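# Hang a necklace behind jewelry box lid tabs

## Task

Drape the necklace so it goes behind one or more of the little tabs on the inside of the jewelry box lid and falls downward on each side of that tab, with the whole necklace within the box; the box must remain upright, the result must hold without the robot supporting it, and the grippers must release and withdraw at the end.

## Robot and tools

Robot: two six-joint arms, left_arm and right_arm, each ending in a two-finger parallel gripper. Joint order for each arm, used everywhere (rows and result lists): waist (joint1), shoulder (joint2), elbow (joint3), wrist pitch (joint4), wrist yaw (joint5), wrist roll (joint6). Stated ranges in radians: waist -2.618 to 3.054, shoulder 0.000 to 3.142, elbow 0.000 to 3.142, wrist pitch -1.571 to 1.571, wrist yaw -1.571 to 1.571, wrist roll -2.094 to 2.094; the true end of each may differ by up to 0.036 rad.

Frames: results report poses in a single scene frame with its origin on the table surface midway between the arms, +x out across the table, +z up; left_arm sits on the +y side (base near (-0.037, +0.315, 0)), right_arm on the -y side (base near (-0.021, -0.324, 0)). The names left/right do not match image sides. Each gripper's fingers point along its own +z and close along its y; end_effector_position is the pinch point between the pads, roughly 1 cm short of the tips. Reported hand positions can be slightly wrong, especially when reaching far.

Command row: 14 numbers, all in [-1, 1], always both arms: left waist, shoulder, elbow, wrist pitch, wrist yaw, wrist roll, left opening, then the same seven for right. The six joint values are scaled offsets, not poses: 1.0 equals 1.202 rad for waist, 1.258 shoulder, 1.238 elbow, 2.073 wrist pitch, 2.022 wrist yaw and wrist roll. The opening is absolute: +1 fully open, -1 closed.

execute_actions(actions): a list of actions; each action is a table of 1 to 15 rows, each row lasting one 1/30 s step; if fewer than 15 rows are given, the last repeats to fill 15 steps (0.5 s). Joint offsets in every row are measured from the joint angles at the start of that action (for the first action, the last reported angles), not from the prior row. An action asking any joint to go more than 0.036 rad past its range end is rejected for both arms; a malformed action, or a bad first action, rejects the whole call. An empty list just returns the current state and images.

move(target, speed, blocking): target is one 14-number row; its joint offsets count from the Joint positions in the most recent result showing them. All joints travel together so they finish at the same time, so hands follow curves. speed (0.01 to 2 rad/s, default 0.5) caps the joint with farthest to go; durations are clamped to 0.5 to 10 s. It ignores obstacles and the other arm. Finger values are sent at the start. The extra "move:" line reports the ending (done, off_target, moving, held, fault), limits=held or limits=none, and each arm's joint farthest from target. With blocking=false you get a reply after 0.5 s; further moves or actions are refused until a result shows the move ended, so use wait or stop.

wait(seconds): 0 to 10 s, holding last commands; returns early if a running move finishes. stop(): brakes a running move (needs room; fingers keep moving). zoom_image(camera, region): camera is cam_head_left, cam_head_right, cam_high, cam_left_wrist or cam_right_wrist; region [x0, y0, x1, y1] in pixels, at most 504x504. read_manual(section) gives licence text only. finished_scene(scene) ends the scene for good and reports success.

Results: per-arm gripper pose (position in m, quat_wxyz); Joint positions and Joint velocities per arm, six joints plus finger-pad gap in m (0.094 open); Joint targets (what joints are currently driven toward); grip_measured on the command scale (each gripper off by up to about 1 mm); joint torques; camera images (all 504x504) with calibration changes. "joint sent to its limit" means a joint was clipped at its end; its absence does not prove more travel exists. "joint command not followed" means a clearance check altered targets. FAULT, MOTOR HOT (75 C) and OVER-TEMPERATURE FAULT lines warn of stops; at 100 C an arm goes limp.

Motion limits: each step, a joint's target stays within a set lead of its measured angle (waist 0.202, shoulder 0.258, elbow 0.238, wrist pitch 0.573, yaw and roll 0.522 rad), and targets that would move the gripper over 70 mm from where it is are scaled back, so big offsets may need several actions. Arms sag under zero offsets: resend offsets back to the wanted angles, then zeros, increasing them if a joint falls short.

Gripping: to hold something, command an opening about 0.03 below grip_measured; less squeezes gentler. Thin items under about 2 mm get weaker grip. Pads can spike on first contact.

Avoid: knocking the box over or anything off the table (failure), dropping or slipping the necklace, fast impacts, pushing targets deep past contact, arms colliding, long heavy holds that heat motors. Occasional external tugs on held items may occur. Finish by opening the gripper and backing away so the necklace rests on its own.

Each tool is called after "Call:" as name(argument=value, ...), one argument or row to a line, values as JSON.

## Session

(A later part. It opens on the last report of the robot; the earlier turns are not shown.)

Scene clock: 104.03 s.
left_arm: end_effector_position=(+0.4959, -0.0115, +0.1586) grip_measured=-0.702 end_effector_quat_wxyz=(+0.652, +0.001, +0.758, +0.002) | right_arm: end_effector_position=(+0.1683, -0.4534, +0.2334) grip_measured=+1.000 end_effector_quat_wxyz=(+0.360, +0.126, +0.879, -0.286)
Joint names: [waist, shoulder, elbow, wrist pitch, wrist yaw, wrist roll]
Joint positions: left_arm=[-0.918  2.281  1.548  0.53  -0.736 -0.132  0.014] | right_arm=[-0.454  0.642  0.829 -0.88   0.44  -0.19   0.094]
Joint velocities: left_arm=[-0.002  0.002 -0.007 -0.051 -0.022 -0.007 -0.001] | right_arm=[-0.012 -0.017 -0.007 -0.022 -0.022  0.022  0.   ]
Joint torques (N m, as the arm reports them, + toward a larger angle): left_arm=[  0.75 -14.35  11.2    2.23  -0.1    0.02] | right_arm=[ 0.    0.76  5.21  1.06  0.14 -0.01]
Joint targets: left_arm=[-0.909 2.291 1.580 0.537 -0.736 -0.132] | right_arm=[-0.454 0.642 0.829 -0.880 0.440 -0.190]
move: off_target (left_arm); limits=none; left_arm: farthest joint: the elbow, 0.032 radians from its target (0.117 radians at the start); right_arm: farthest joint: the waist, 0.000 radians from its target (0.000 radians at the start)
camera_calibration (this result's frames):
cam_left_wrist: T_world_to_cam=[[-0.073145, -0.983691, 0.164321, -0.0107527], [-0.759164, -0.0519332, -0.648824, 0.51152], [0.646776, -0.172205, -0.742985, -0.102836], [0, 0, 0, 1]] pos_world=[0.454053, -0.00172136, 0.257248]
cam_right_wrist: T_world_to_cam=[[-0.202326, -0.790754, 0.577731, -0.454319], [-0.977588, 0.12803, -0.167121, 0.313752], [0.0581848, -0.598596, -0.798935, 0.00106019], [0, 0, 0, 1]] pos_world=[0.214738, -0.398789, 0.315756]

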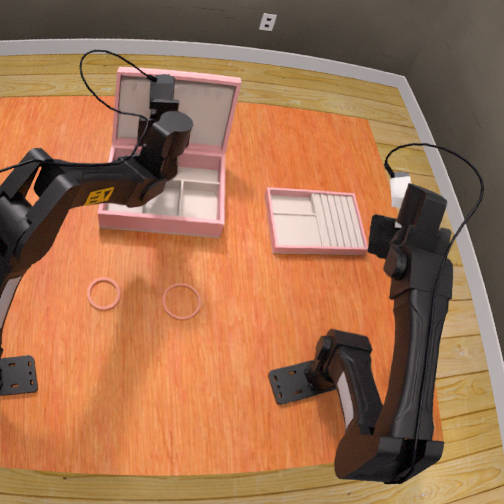

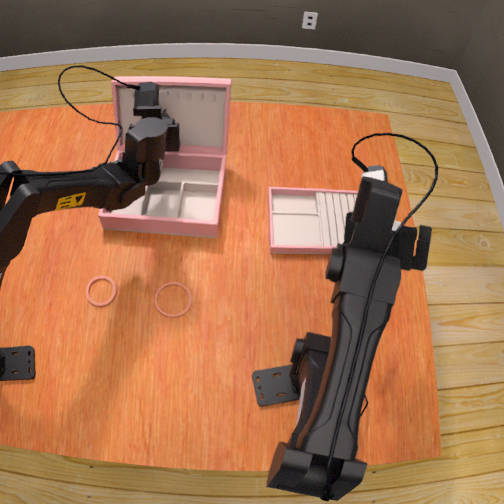

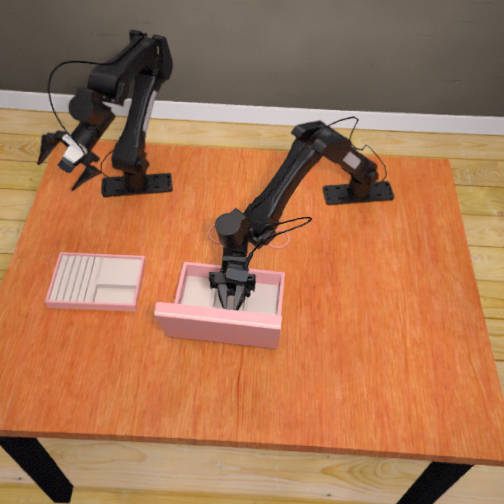

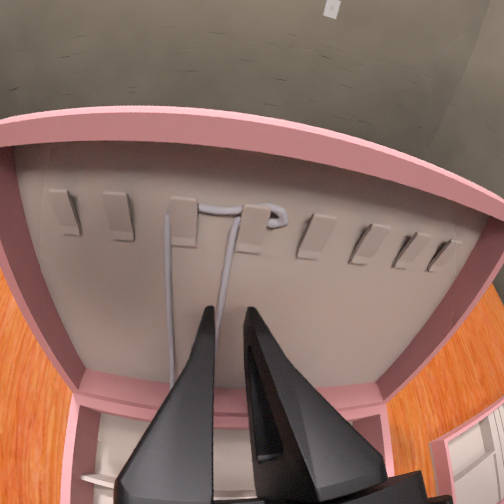

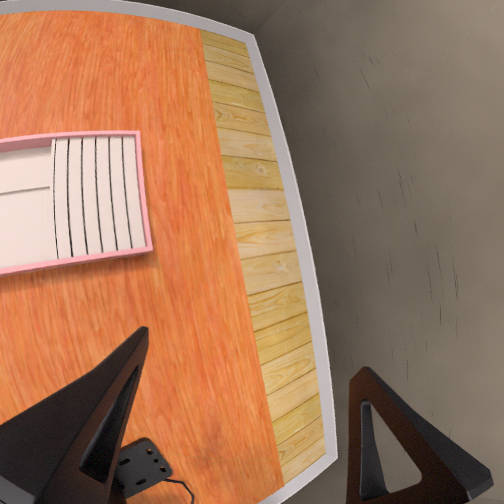

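Call:
move(
  target=[0.024,0.045,0.077,0,0,0,-0.7,0,0,0,0,0,0,1],
  speed=0.07,
)

Call:
execute_actions(
  actions=[
    [[0,0,0.01,0,0,0,-1,0,0,0,0,0,0,1]],
  ],
)

Scene clock: 110.03 s.
left_arm: end_effector_position=(+0.5109, -0.0091, +0.1605) grip_measured=-0.702 end_effector_quat_wxyz=(+0.659, -0.011, +0.752, +0.003) | right_arm: end_effector_position=(+0.1683, -0.4534, +0.2334) grip_measured=+1.000 end_effector_quat_wxyz=(+0.360, +0.126, +0.879, -0.286)
Joint names: [waist, shoulder, elbow, wrist pitch, wrist yaw, wrist roll]
Joint positions: left_arm=[-0.899  2.324  1.613  0.531 -0.736 -0.132  0.014] | right_arm=[-0.454  0.642  0.829 -0.88   0.44  -0.19   0.094]
Joint velocities: left_arm=[ 0.002 -0.007  0.012  0.037  0.022  0.051 -0.   ] | right_arm=[-0.007 -0.007  0.007 -0.081  0.022 -0.081  0.   ]
Joint torques (N m, as the arm reports them, + toward a larger angle): left_arm=[  0.78 -14.39  11.15   2.13  -0.08   0.02] | right_arm=[ 0.01  0.77  5.21  1.06  0.14 -0.01]
Joint targets: left_arm=[-0.890 2.338 1.643 0.530 -0.736 -0.132] | right_arm=[-0.454 0.642 0.829 -0.880 0.440 -0.190]
move: off_target (left_arm); limits=none; left_arm: farthest joint: the elbow, 0.030 radians from its target (0.095 radians at the start); right_arm: farthest joint: the waist, 0.000 radians from its target (0.000 radians at the start)
camera_calibration (this result's frames):
cam_left_wrist: T_world_to_cam=[[-0.0573062, -0.982308, 0.178287, -0.0179827], [-0.746814, -0.0763363, -0.660637, 0.519668], [0.662559, -0.171006, -0.729227, -0.120941], [0, 0, 0, 1]] pos_world=[0.467196, 0.00132329, 0.258324]
cam_right_wrist: T_world_to_cam=[[-0.202326, -0.790754, 0.577731, -0.454319], [-0.977588, 0.12803, -0.167121, 0.313752], [0.0581848, -0.598596, -0.798935, 0.00106019], [0, 0, 0, 1]] pos_world=[0.214738, -0.398789, 0.315756]

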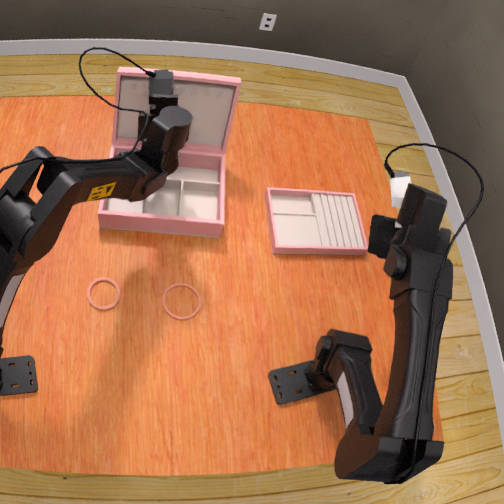

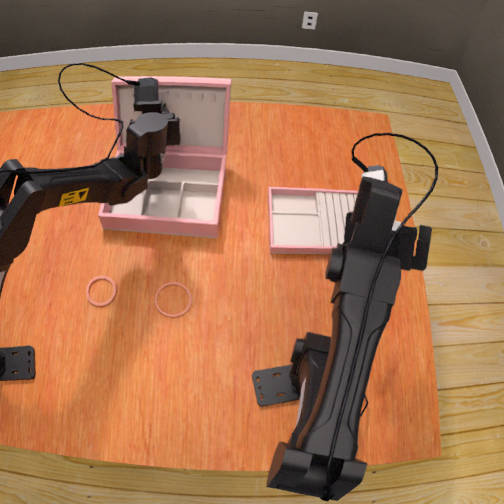

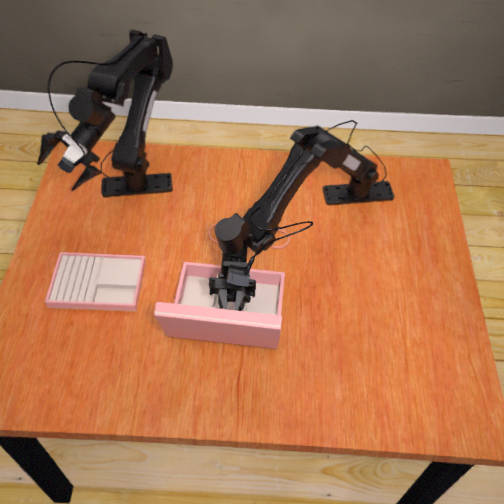

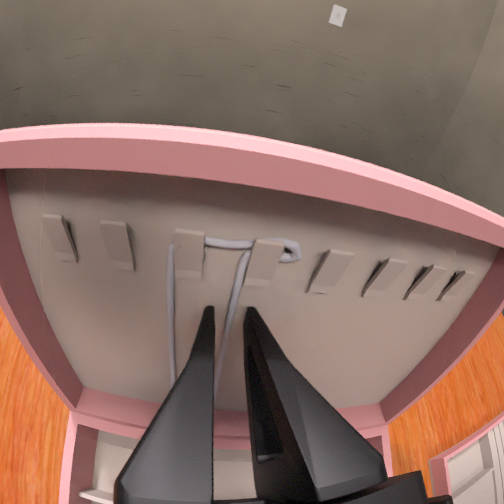

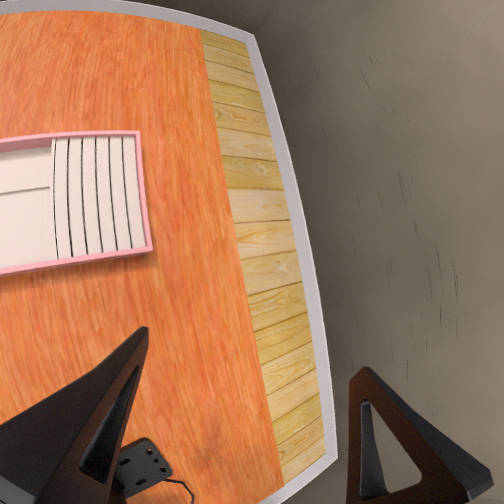

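Scene clock: 110.53 s.
left_arm: end_effector_position=(+0.5108, -0.0096, +0.1610) grip_measured=-0.986 end_effector_quat_wxyz=(+0.659, -0.011, +0.752, +0.002) | right_arm: end_effector_position=(+0.1683, -0.4534, +0.2334) grip_measured=+1.000 end_effector_quat_wxyz=(+0.360, +0.126, +0.879, -0.286)
Joint names: [waist, shoulder, elbow, wrist pitch, wrist yaw, wrist roll]
Joint positions: left_arm=[-0.9    2.324  1.613  0.533 -0.736 -0.132  0.001] | right_arm=[-0.454  0.642  0.829 -0.88   0.44  -0.19   0.094]
Joint velocities: left_arm=[-0.002 -0.007  0.002  0.022 -0.081  0.022  0.001] | right_arm=[-0.007 -0.002  0.002  0.022 -0.037 -0.037  0.   ]
Joint torques (N m, as the arm reports them, + toward a larger angle): left_arm=[  0.13 -15.72   9.51   2.13  -0.1    0.01] | right_arm=[ 0.    0.76  5.21  1.05  0.14 -0.01]
Joint targets: left_arm=[-0.899 2.324 1.625 0.531 -0.735 -0.132] | right_arm=[-0.454 0.642 0.829 -0.880 0.440 -0.190]
camera_calibration (this result's frames):
cam_left_wrist: T_world_to_cam=[[-0.0583621, -0.981993, 0.179678, -0.0182206], [-0.74574, -0.0767705, -0.661799, 0.519429], [0.663676, -0.172617, -0.727831, -0.121378], [0, 0, 0, 1]] pos_world=[0.466851, 0.00103235, 0.258689]
cam_right_wrist: T_world_to_cam=[[-0.202326, -0.790754, 0.577731, -0.454319], [-0.977588, 0.12803, -0.167121, 0.313752], [0.0581848, -0.598596, -0.798935, 0.00106019], [0, 0, 0, 1]] pos_world=[0.214738, -0.398789, 0.315756]

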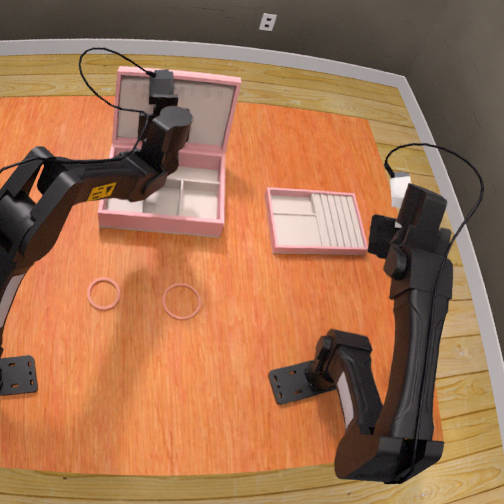

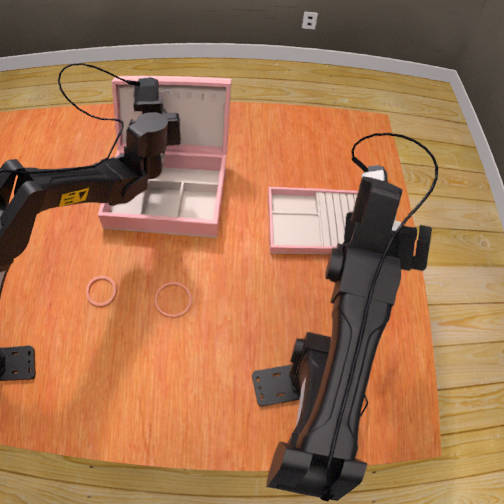

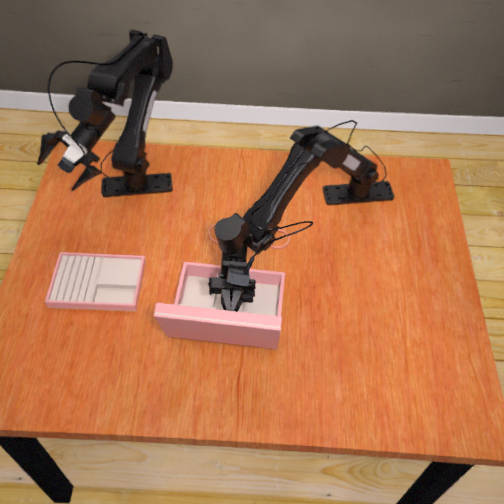

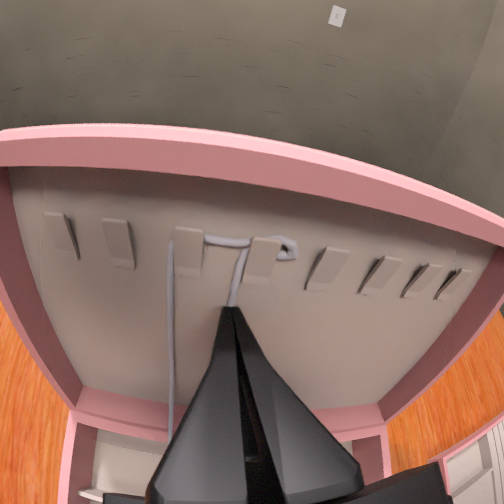

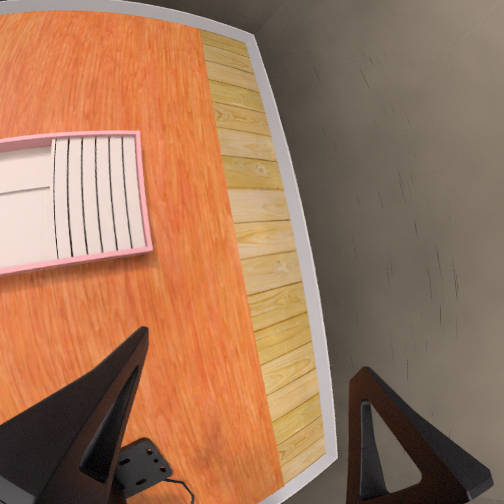

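Barely missed. A little deeper and lower.

Call:
move(
  target=[0.012,0.03,0.042,0,0,0,-0.7,0,0,0,0,0,0,1],
  speed=0.04,
)

Call:
execute_actions(
  actions=[
    [[0.007,0,0.01,0,0,0,-1,0,0,0,0,0,0,1]],
  ],
)

Call:
move(
  target=[-0.012,0,-0.075,0,0,0,-1,0,0,0,0,0,0,1],
  speed=0.07,
)

Scene clock: 119.20 s.
left_arm: end_effector_position=(+0.5138, -0.0123, +0.1577) grip_measured=-0.702 end_effector_quat_wxyz=(+0.660, -0.012, +0.751, +0.001) | right_arm: end_effector_position=(+0.1683, -0.4534, +0.2334) grip_measured=+1.000 end_effector_quat_wxyz=(+0.360, +0.126, +0.879, -0.286)
Joint names: [waist, shoulder, elbow, wrist pitch, wrist yaw, wrist roll]
Joint positions: left_arm=[-0.9    2.345  1.633  0.537 -0.736 -0.132  0.014] | right_arm=[-0.454  0.642  0.829 -0.88   0.44  -0.19   0.094]
Joint velocities: left_arm=[-0.022 -0.002  0.017 -0.022 -0.007 -0.022 -0.   ] | right_arm=[ 0.002 -0.022 -0.002  0.037  0.051  0.022  0.   ]
Joint torques (N m, as the arm reports them, + toward a larger angle): left_arm=[  1.08 -14.34  11.26   2.1   -0.1    0.02] | right_arm=[ 0.    0.77  5.21  1.05  0.14 -0.01]
Joint targets: left_arm=[-0.886 2.362 1.665 0.533 -0.736 -0.132] | right_arm=[-0.454 0.642 0.829 -0.880 0.440 -0.190]
move: off_target (left_arm); limits=none; left_arm: farthest joint: the elbow, 0.032 radians from its target (0.052 radians at the start); right_arm: farthest joint: the waist, 0.000 radians from its target (0.000 radians at the start)
camera_calibration (this result's frames):
cam_left_wrist: T_world_to_cam=[[-0.0588264, -0.981581, 0.181764, -0.0201625], [-0.744037, -0.0782797, -0.663536, 0.51866], [0.665543, -0.174273, -0.725728, -0.12757], [0, 0, 0, 1]] pos_world=[0.46962, -0.00142255, 0.255234]
cam_right_wrist: T_world_to_cam=[[-0.202326, -0.790754, 0.577731, -0.454319], [-0.977588, 0.12803, -0.167121, 0.313752], [0.0581848, -0.598596, -0.798935, 0.00106019], [0, 0, 0, 1]] pos_world=[0.214738, -0.398789, 0.315756]

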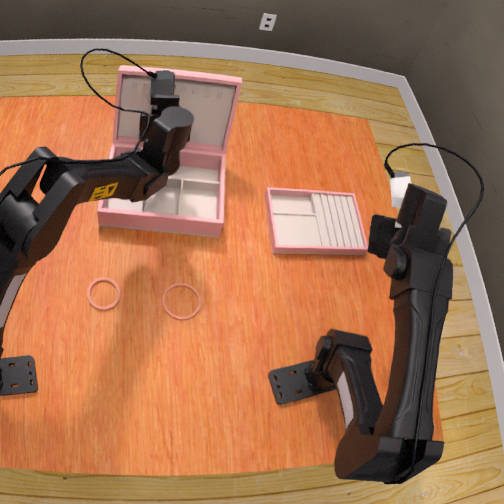

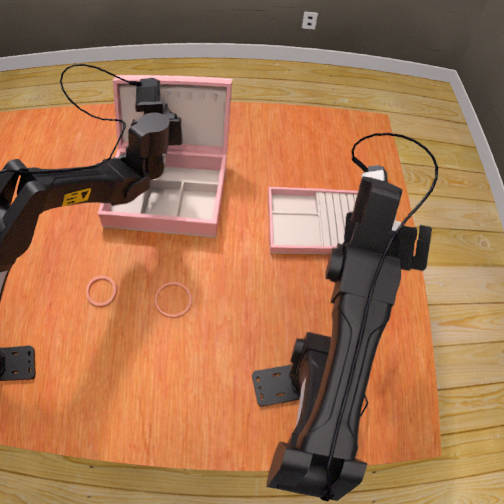

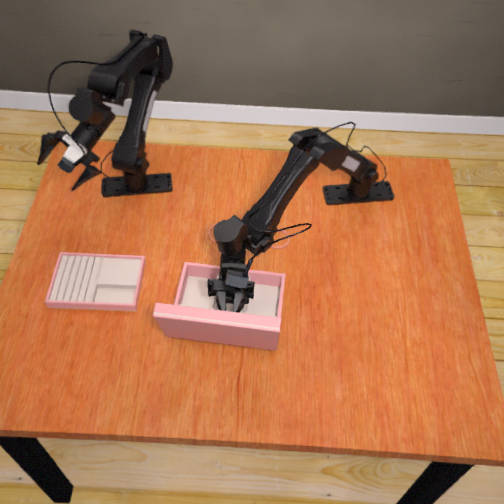

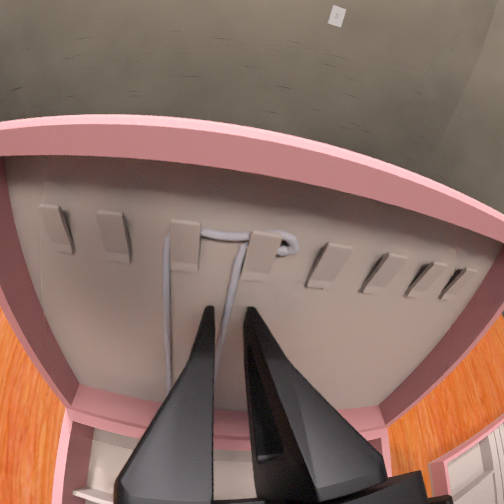

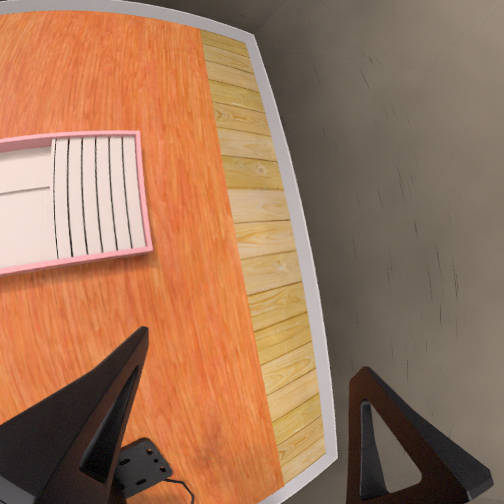

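Scene clock: 119.70 s.
left_arm: end_effector_position=(+0.5138, -0.0124, +0.1578) grip_measured=-0.975 end_effector_quat_wxyz=(+0.660, -0.012, +0.751, +0.001) | right_arm: end_effector_position=(+0.1683, -0.4534, +0.2334) grip_measured=+1.000 end_effector_quat_wxyz=(+0.360, +0.126, +0.879, -0.286)
Joint names: [waist, shoulder, elbow, wrist pitch, wrist yaw, wrist roll]
Joint positions: left_arm=[-0.9    2.345  1.633  0.538 -0.735 -0.132  0.001] | right_arm=[-0.454  0.642  0.829 -0.88   0.44  -0.19   0.094]
Joint velocities: left_arm=[-0.017  0.002 -0.007  0.051  0.007  0.037 -0.   ] | right_arm=[-0.002  0.007  0.002  0.037 -0.037 -0.095  0.   ]
Joint torques (N m, as the arm reports them, + toward a larger angle): left_arm=[  0.59 -15.76   9.54   2.14  -0.08   0.02] | right_arm=[ 0.    0.77  5.21  1.05  0.14 -0.01]
Joint targets: left_arm=[-0.892 2.345 1.646 0.538 -0.735 -0.132] | right_arm=[-0.454 0.642 0.829 -0.880 0.440 -0.190]
camera_calibration (this result's frames):
cam_left_wrist: T_world_to_cam=[[-0.0592392, -0.981504, 0.182047, -0.020081], [-0.743906, -0.078201, -0.663693, 0.518666], [0.665653, -0.174742, -0.725514, -0.127637], [0, 0, 0, 1]] pos_world=[0.469611, -0.00145291, 0.255288]
cam_right_wrist: T_world_to_cam=[[-0.202326, -0.790754, 0.577731, -0.454319], [-0.977588, 0.12803, -0.167121, 0.313752], [0.0581848, -0.598596, -0.798935, 0.00106019], [0, 0, 0, 1]] pos_world=[0.214738, -0.398789, 0.315756]

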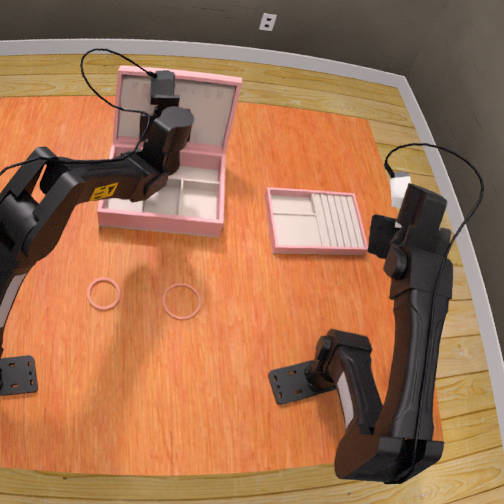

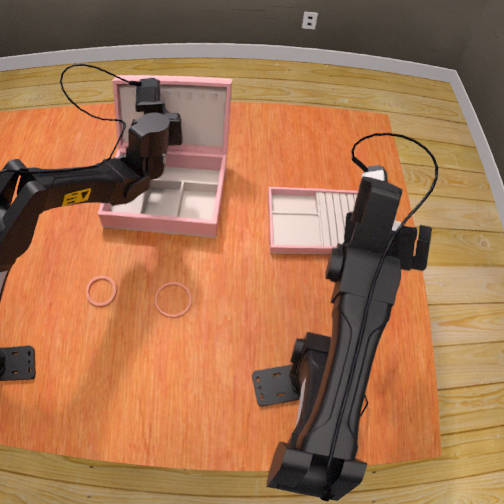

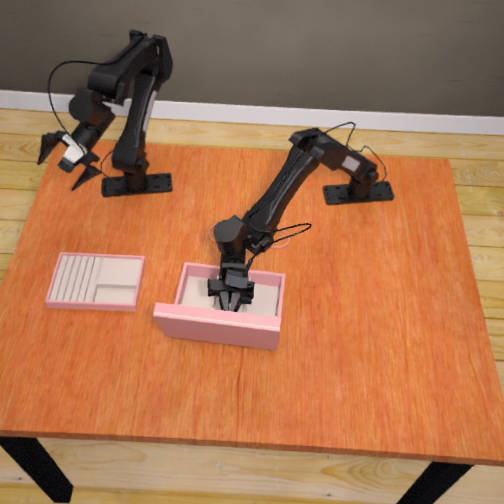

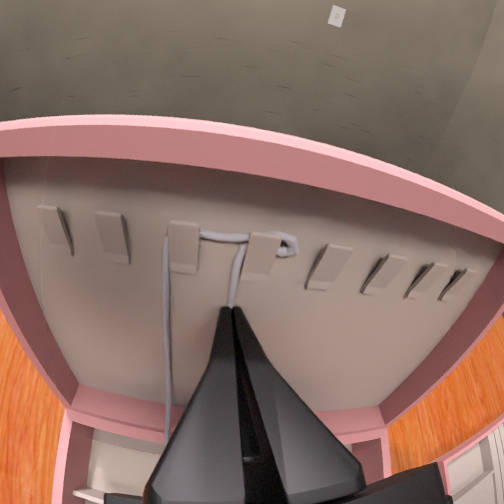

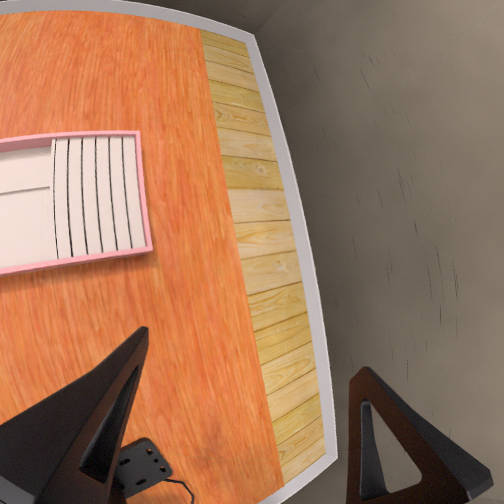

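Scene clock: 121.30 s.
left_arm: end_effector_position=(+0.5047, -0.0078, +0.1322) grip_measured=-0.977 end_effector_quat_wxyz=(+0.645, +0.002, +0.764, +0.013) | right_arm: end_effector_position=(+0.1683, -0.4534, +0.2334) grip_measured=+1.000 end_effector_quat_wxyz=(+0.360, +0.126, +0.879, -0.286)
Joint names: [waist, shoulder, elbow, wrist pitch, wrist yaw, wrist roll]
Joint positions: left_arm=[-0.904  2.345  1.567  0.549 -0.735 -0.132  0.001] | right_arm=[-0.454  0.642  0.829 -0.88   0.44  -0.19   0.094]
Joint velocities: left_arm=[-0.017 -0.012 -0.002 -0.022 -0.037  0.022 -0.001] | right_arm=[-0.002  0.007 -0.012 -0.037 -0.037 -0.022  0.   ]
Joint torques (N m, as the arm reports them, + toward a larger angle): left_arm=[ -0.59 -15.63   5.93   2.03  -0.11   0.02] | right_arm=[-0.01  0.77  5.21  1.06  0.14 -0.01]
Joint targets: left_arm=[-0.915 2.345 1.541 0.538 -0.735 -0.132] | right_arm=[-0.454 0.642 0.829 -0.880 0.440 -0.190]
move: off_target (left_arm); limits=none; left_arm: farthest joint: the elbow, 0.027 radians from its target (0.093 radians at the start); right_arm: farthest joint: the waist, 0.000 radians from its target (0.000 radians at the start)
camera_calibration (this result's frames):
cam_left_wrist: T_world_to_cam=[[-0.0565461, -0.987336, 0.148221, -0.00842726], [-0.771006, -0.0511367, -0.634771, 0.505398], [0.634312, -0.150173, -0.758351, -0.118996], [0, 0, 0, 1]] pos_world=[0.464669, -0.000346122, 0.231821]
cam_right_wrist: T_world_to_cam=[[-0.202326, -0.790754, 0.577731, -0.454319], [-0.977588, 0.12803, -0.167121, 0.313752], [0.0581848, -0.598596, -0.798935, 0.00106019], [0, 0, 0, 1]] pos_world=[0.214738, -0.398789, 0.315756]

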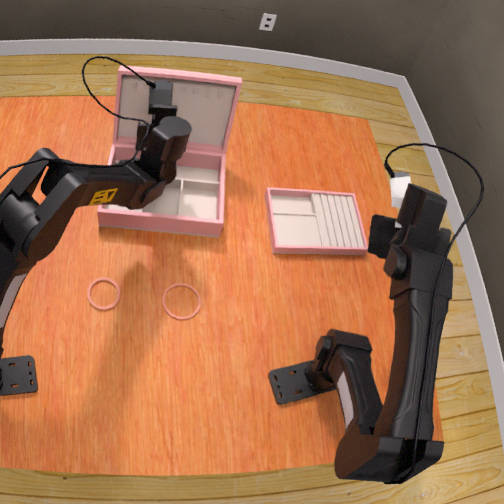

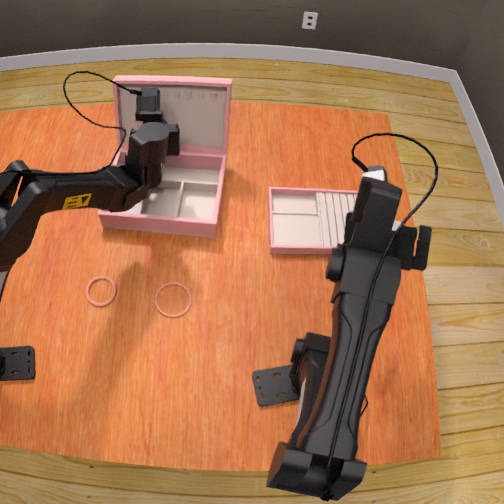

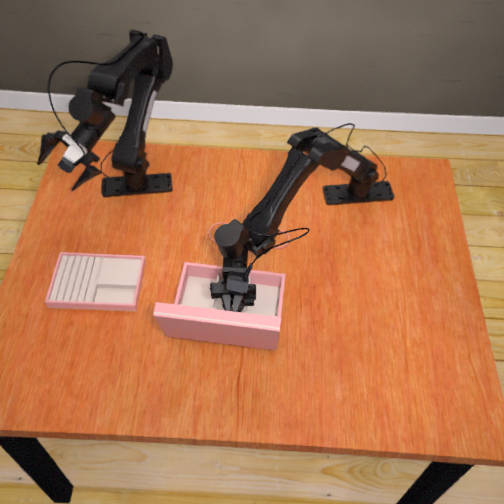

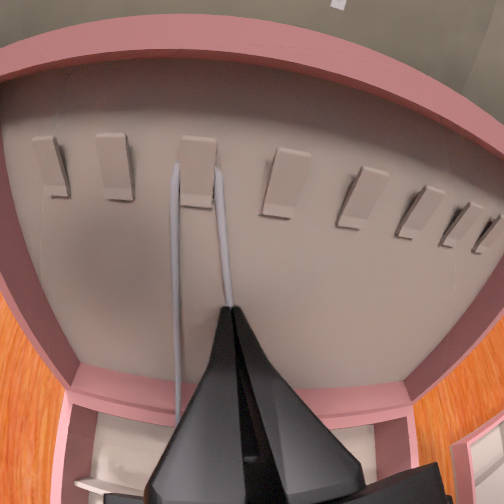

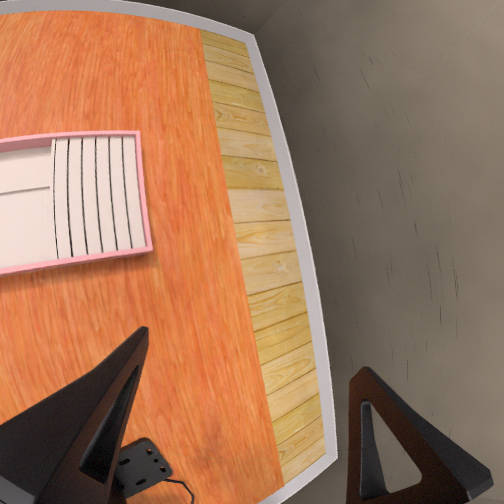

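Call:
move(
  target=[-0.05,-0.135,-0.19,0,0,0,-0.78,0,0,0,0,0,0,1],
  speed=0.15,
)

Call:
move(
  target=[0.1,-1,-0.6,-0.2,0,0,-0.78,0,0,0,0,0,0,1],
  speed=1,
)

Call:
zoom_image(
  camera="cam_head_right",
  region=[90,70,250,240],
)

Scene clock: 128.67 s.
left_arm: end_effector_position=(+0.4578, -0.0056, +0.1346) grip_measured=-0.782 end_effector_quat_wxyz=(+0.628, +0.034, +0.777, +0.012) | right_arm: end_effector_position=(+0.1683, -0.4534, +0.2334) grip_measured=+1.000 end_effector_quat_wxyz=(+0.360, +0.126, +0.879, -0.286)
Joint names: [waist, shoulder, elbow, wrist pitch, wrist yaw, wrist roll]
Joint positions: left_arm=[-0.955  2.191  1.356  0.549 -0.735 -0.132  0.01 ] | right_arm=[-0.454  0.642  0.829 -0.88   0.44  -0.19   0.094]
Joint velocities: left_arm=[ 0.012 -0.012  0.002  0.051  0.037  0.066 -0.001] | right_arm=[-0.007  0.012 -0.002 -0.037 -0.051  0.037  0.   ]
Joint torques (N m, as the arm reports them, + toward a larger angle): left_arm=[ -0.57 -15.53   6.01   2.12  -0.14   0.02] | right_arm=[ 0.    0.77  5.21  1.05  0.14 -0.01]
Joint targets: left_arm=[-0.964 2.175 1.332 0.548 -0.735 -0.132] | right_arm=[-0.454 0.642 0.829 -0.880 0.440 -0.190]
move: off_target (left_arm); limits=none; left_arm: farthest joint: the elbow, 0.024 radians from its target (0.236 radians at the start); right_arm: farthest joint: the waist, 0.000 radians from its target (0.000 radians at the start)
camera_calibration (this result's frames):
cam_left_wrist: T_world_to_cam=[[-0.101584, -0.988444, 0.112516, 0.0162033], [-0.797938, 0.0134117, -0.60259, 0.479198], [0.594117, -0.150994, -0.790079, -0.0643695], [0, 0, 0, 1]] pos_world=[0.42226, -0.000130248, 0.23608]
cam_right_wrist: T_world_to_cam=[[-0.202326, -0.790754, 0.577731, -0.454319], [-0.977588, 0.12803, -0.167121, 0.313752], [0.0581848, -0.598596, -0.798935, 0.00106019], [0, 0, 0, 1]] pos_world=[0.214738, -0.398789, 0.315756]

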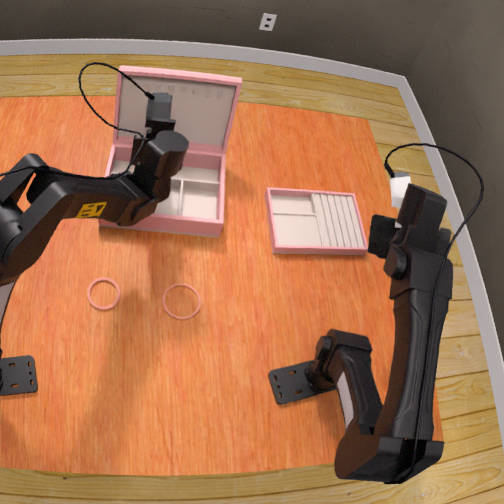

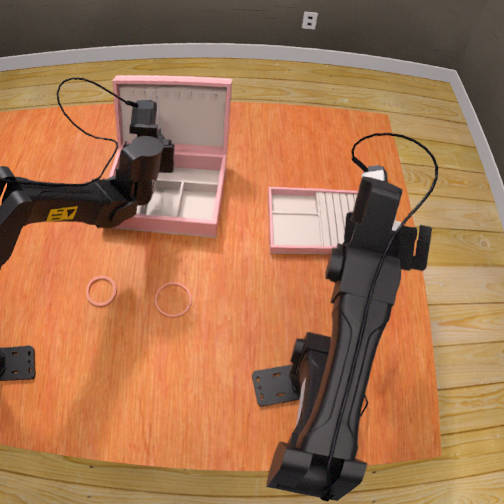

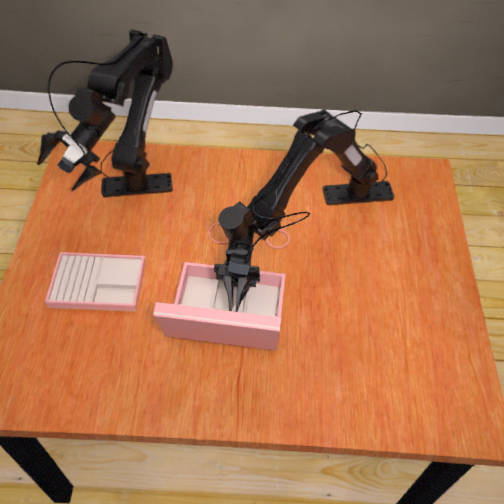

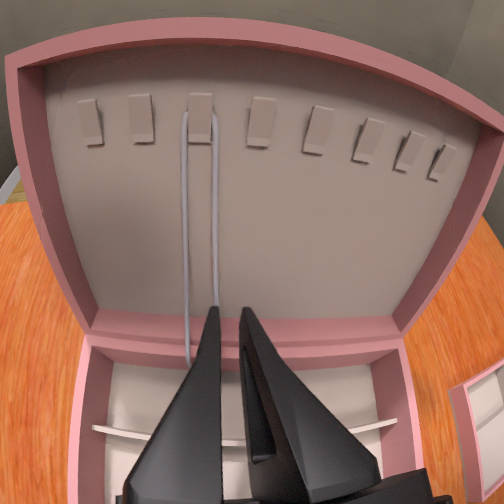

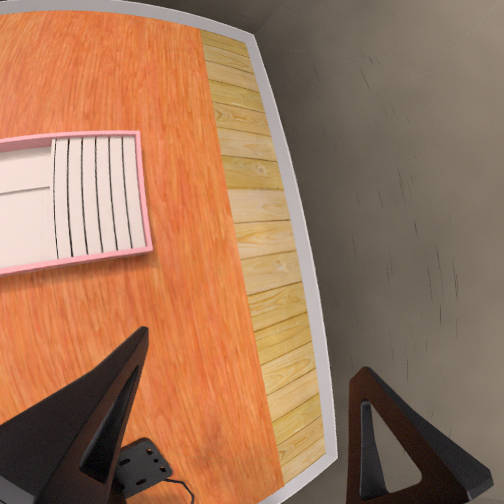

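Scene clock: 130.67 s.
left_arm: end_effector_position=(+0.2873, +0.2112, +0.2842) grip_measured=-0.782 end_effector_quat_wxyz=(+0.667, -0.037, +0.744, +0.012) | right_arm: end_effector_position=(+0.1683, -0.4534, +0.2334) grip_measured=+1.000 end_effector_quat_wxyz=(+0.360, +0.126, +0.879, -0.286)
Joint names: [waist, shoulder, elbow, wrist pitch, wrist yaw, wrist roll]
Joint positions: left_arm=[-0.845  0.948  0.634  0.164 -0.732 -0.132  0.01 ] | right_arm=[-0.454  0.642  0.829 -0.88   0.44  -0.19   0.094]
Joint velocities: left_arm=[ 0.012  0.002 -0.012 -0.007  0.022 -0.007  0.001] | right_arm=[-0.012  0.022 -0.012 -0.022 -0.051 -0.081  0.   ]
Joint torques (N m, as the arm reports them, + toward a larger angle): left_arm=[ 0.73 -3.37  7.22  1.85 -0.1   0.02] | right_arm=[ 0.    0.76  5.21  1.06  0.14 -0.01]
Joint targets: left_arm=[-0.835 0.933 0.613 0.134 -0.735 -0.132] | right_arm=[-0.454 0.642 0.829 -0.880 0.440 -0.190]
move: off_target (left_arm); limits=none; left_arm: farthest joint: the wrist pitch, 0.030 radians from its target (0.415 radians at the start); right_arm: farthest joint: the waist, 0.000 radians from its target (0.000 radians at the start)
camera_calibration (this result's frames):
cam_left_wrist: T_world_to_cam=[[-0.0109917, -0.980365, 0.196884, 0.14458], [-0.726336, -0.127497, -0.675411, 0.46031], [0.687252, -0.150428, -0.710673, 0.138353], [0, 0, 0, 1]] pos_world=[0.240845, 0.221242, 0.380757]
cam_right_wrist: T_world_to_cam=[[-0.202326, -0.790754, 0.577731, -0.454319], [-0.977588, 0.12803, -0.167121, 0.313752], [0.0581848, -0.598596, -0.798935, 0.00106019], [0, 0, 0, 1]] pos_world=[0.214738, -0.398789, 0.315756]

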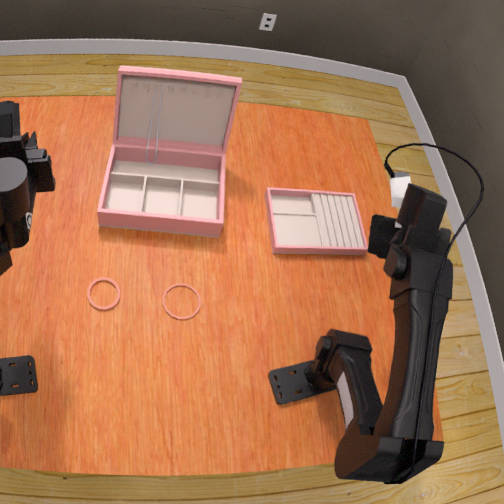

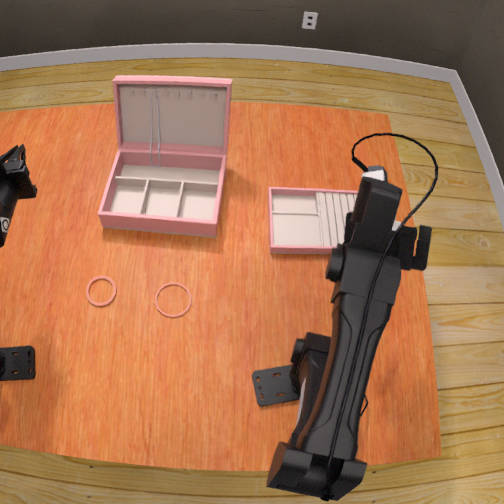

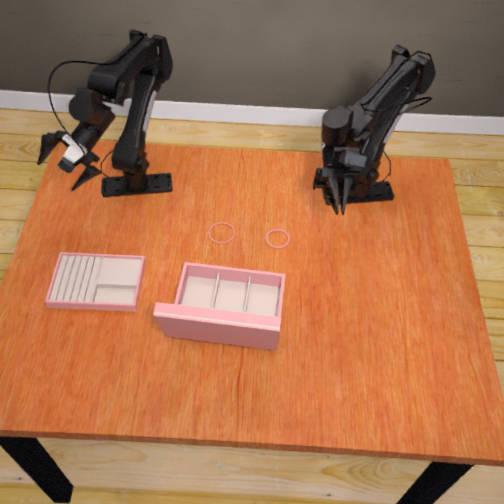

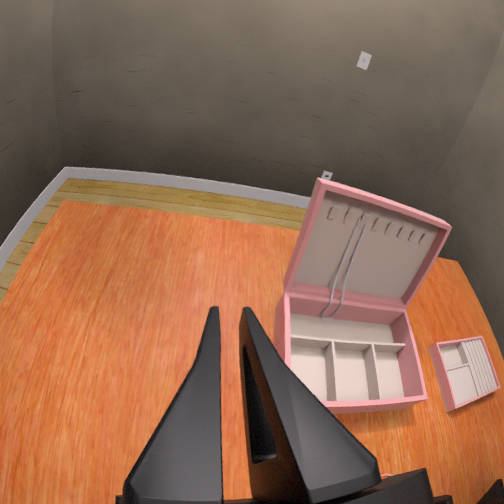

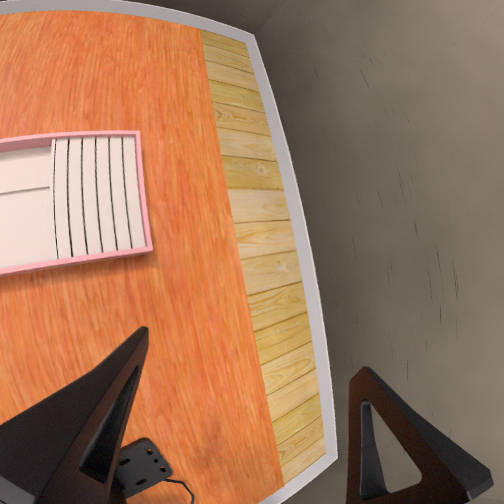

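Region (90, 70, 250, 240) of cam_head_right's 504x504 image, scaled by 2.965, with more detail than that image has; it fills the left 474 columns of this view, and the rest is white.

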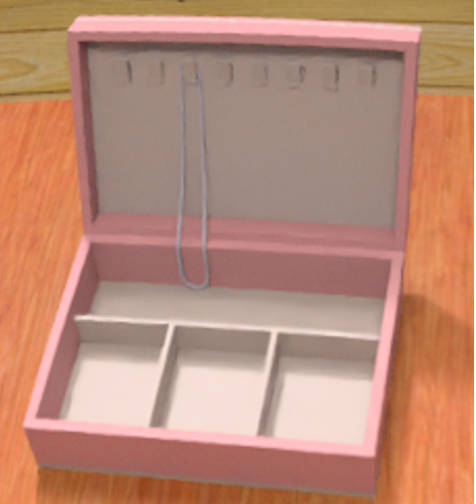

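Call:
finished_scene(
  scene=2,
)

The scene is finished: the task was done.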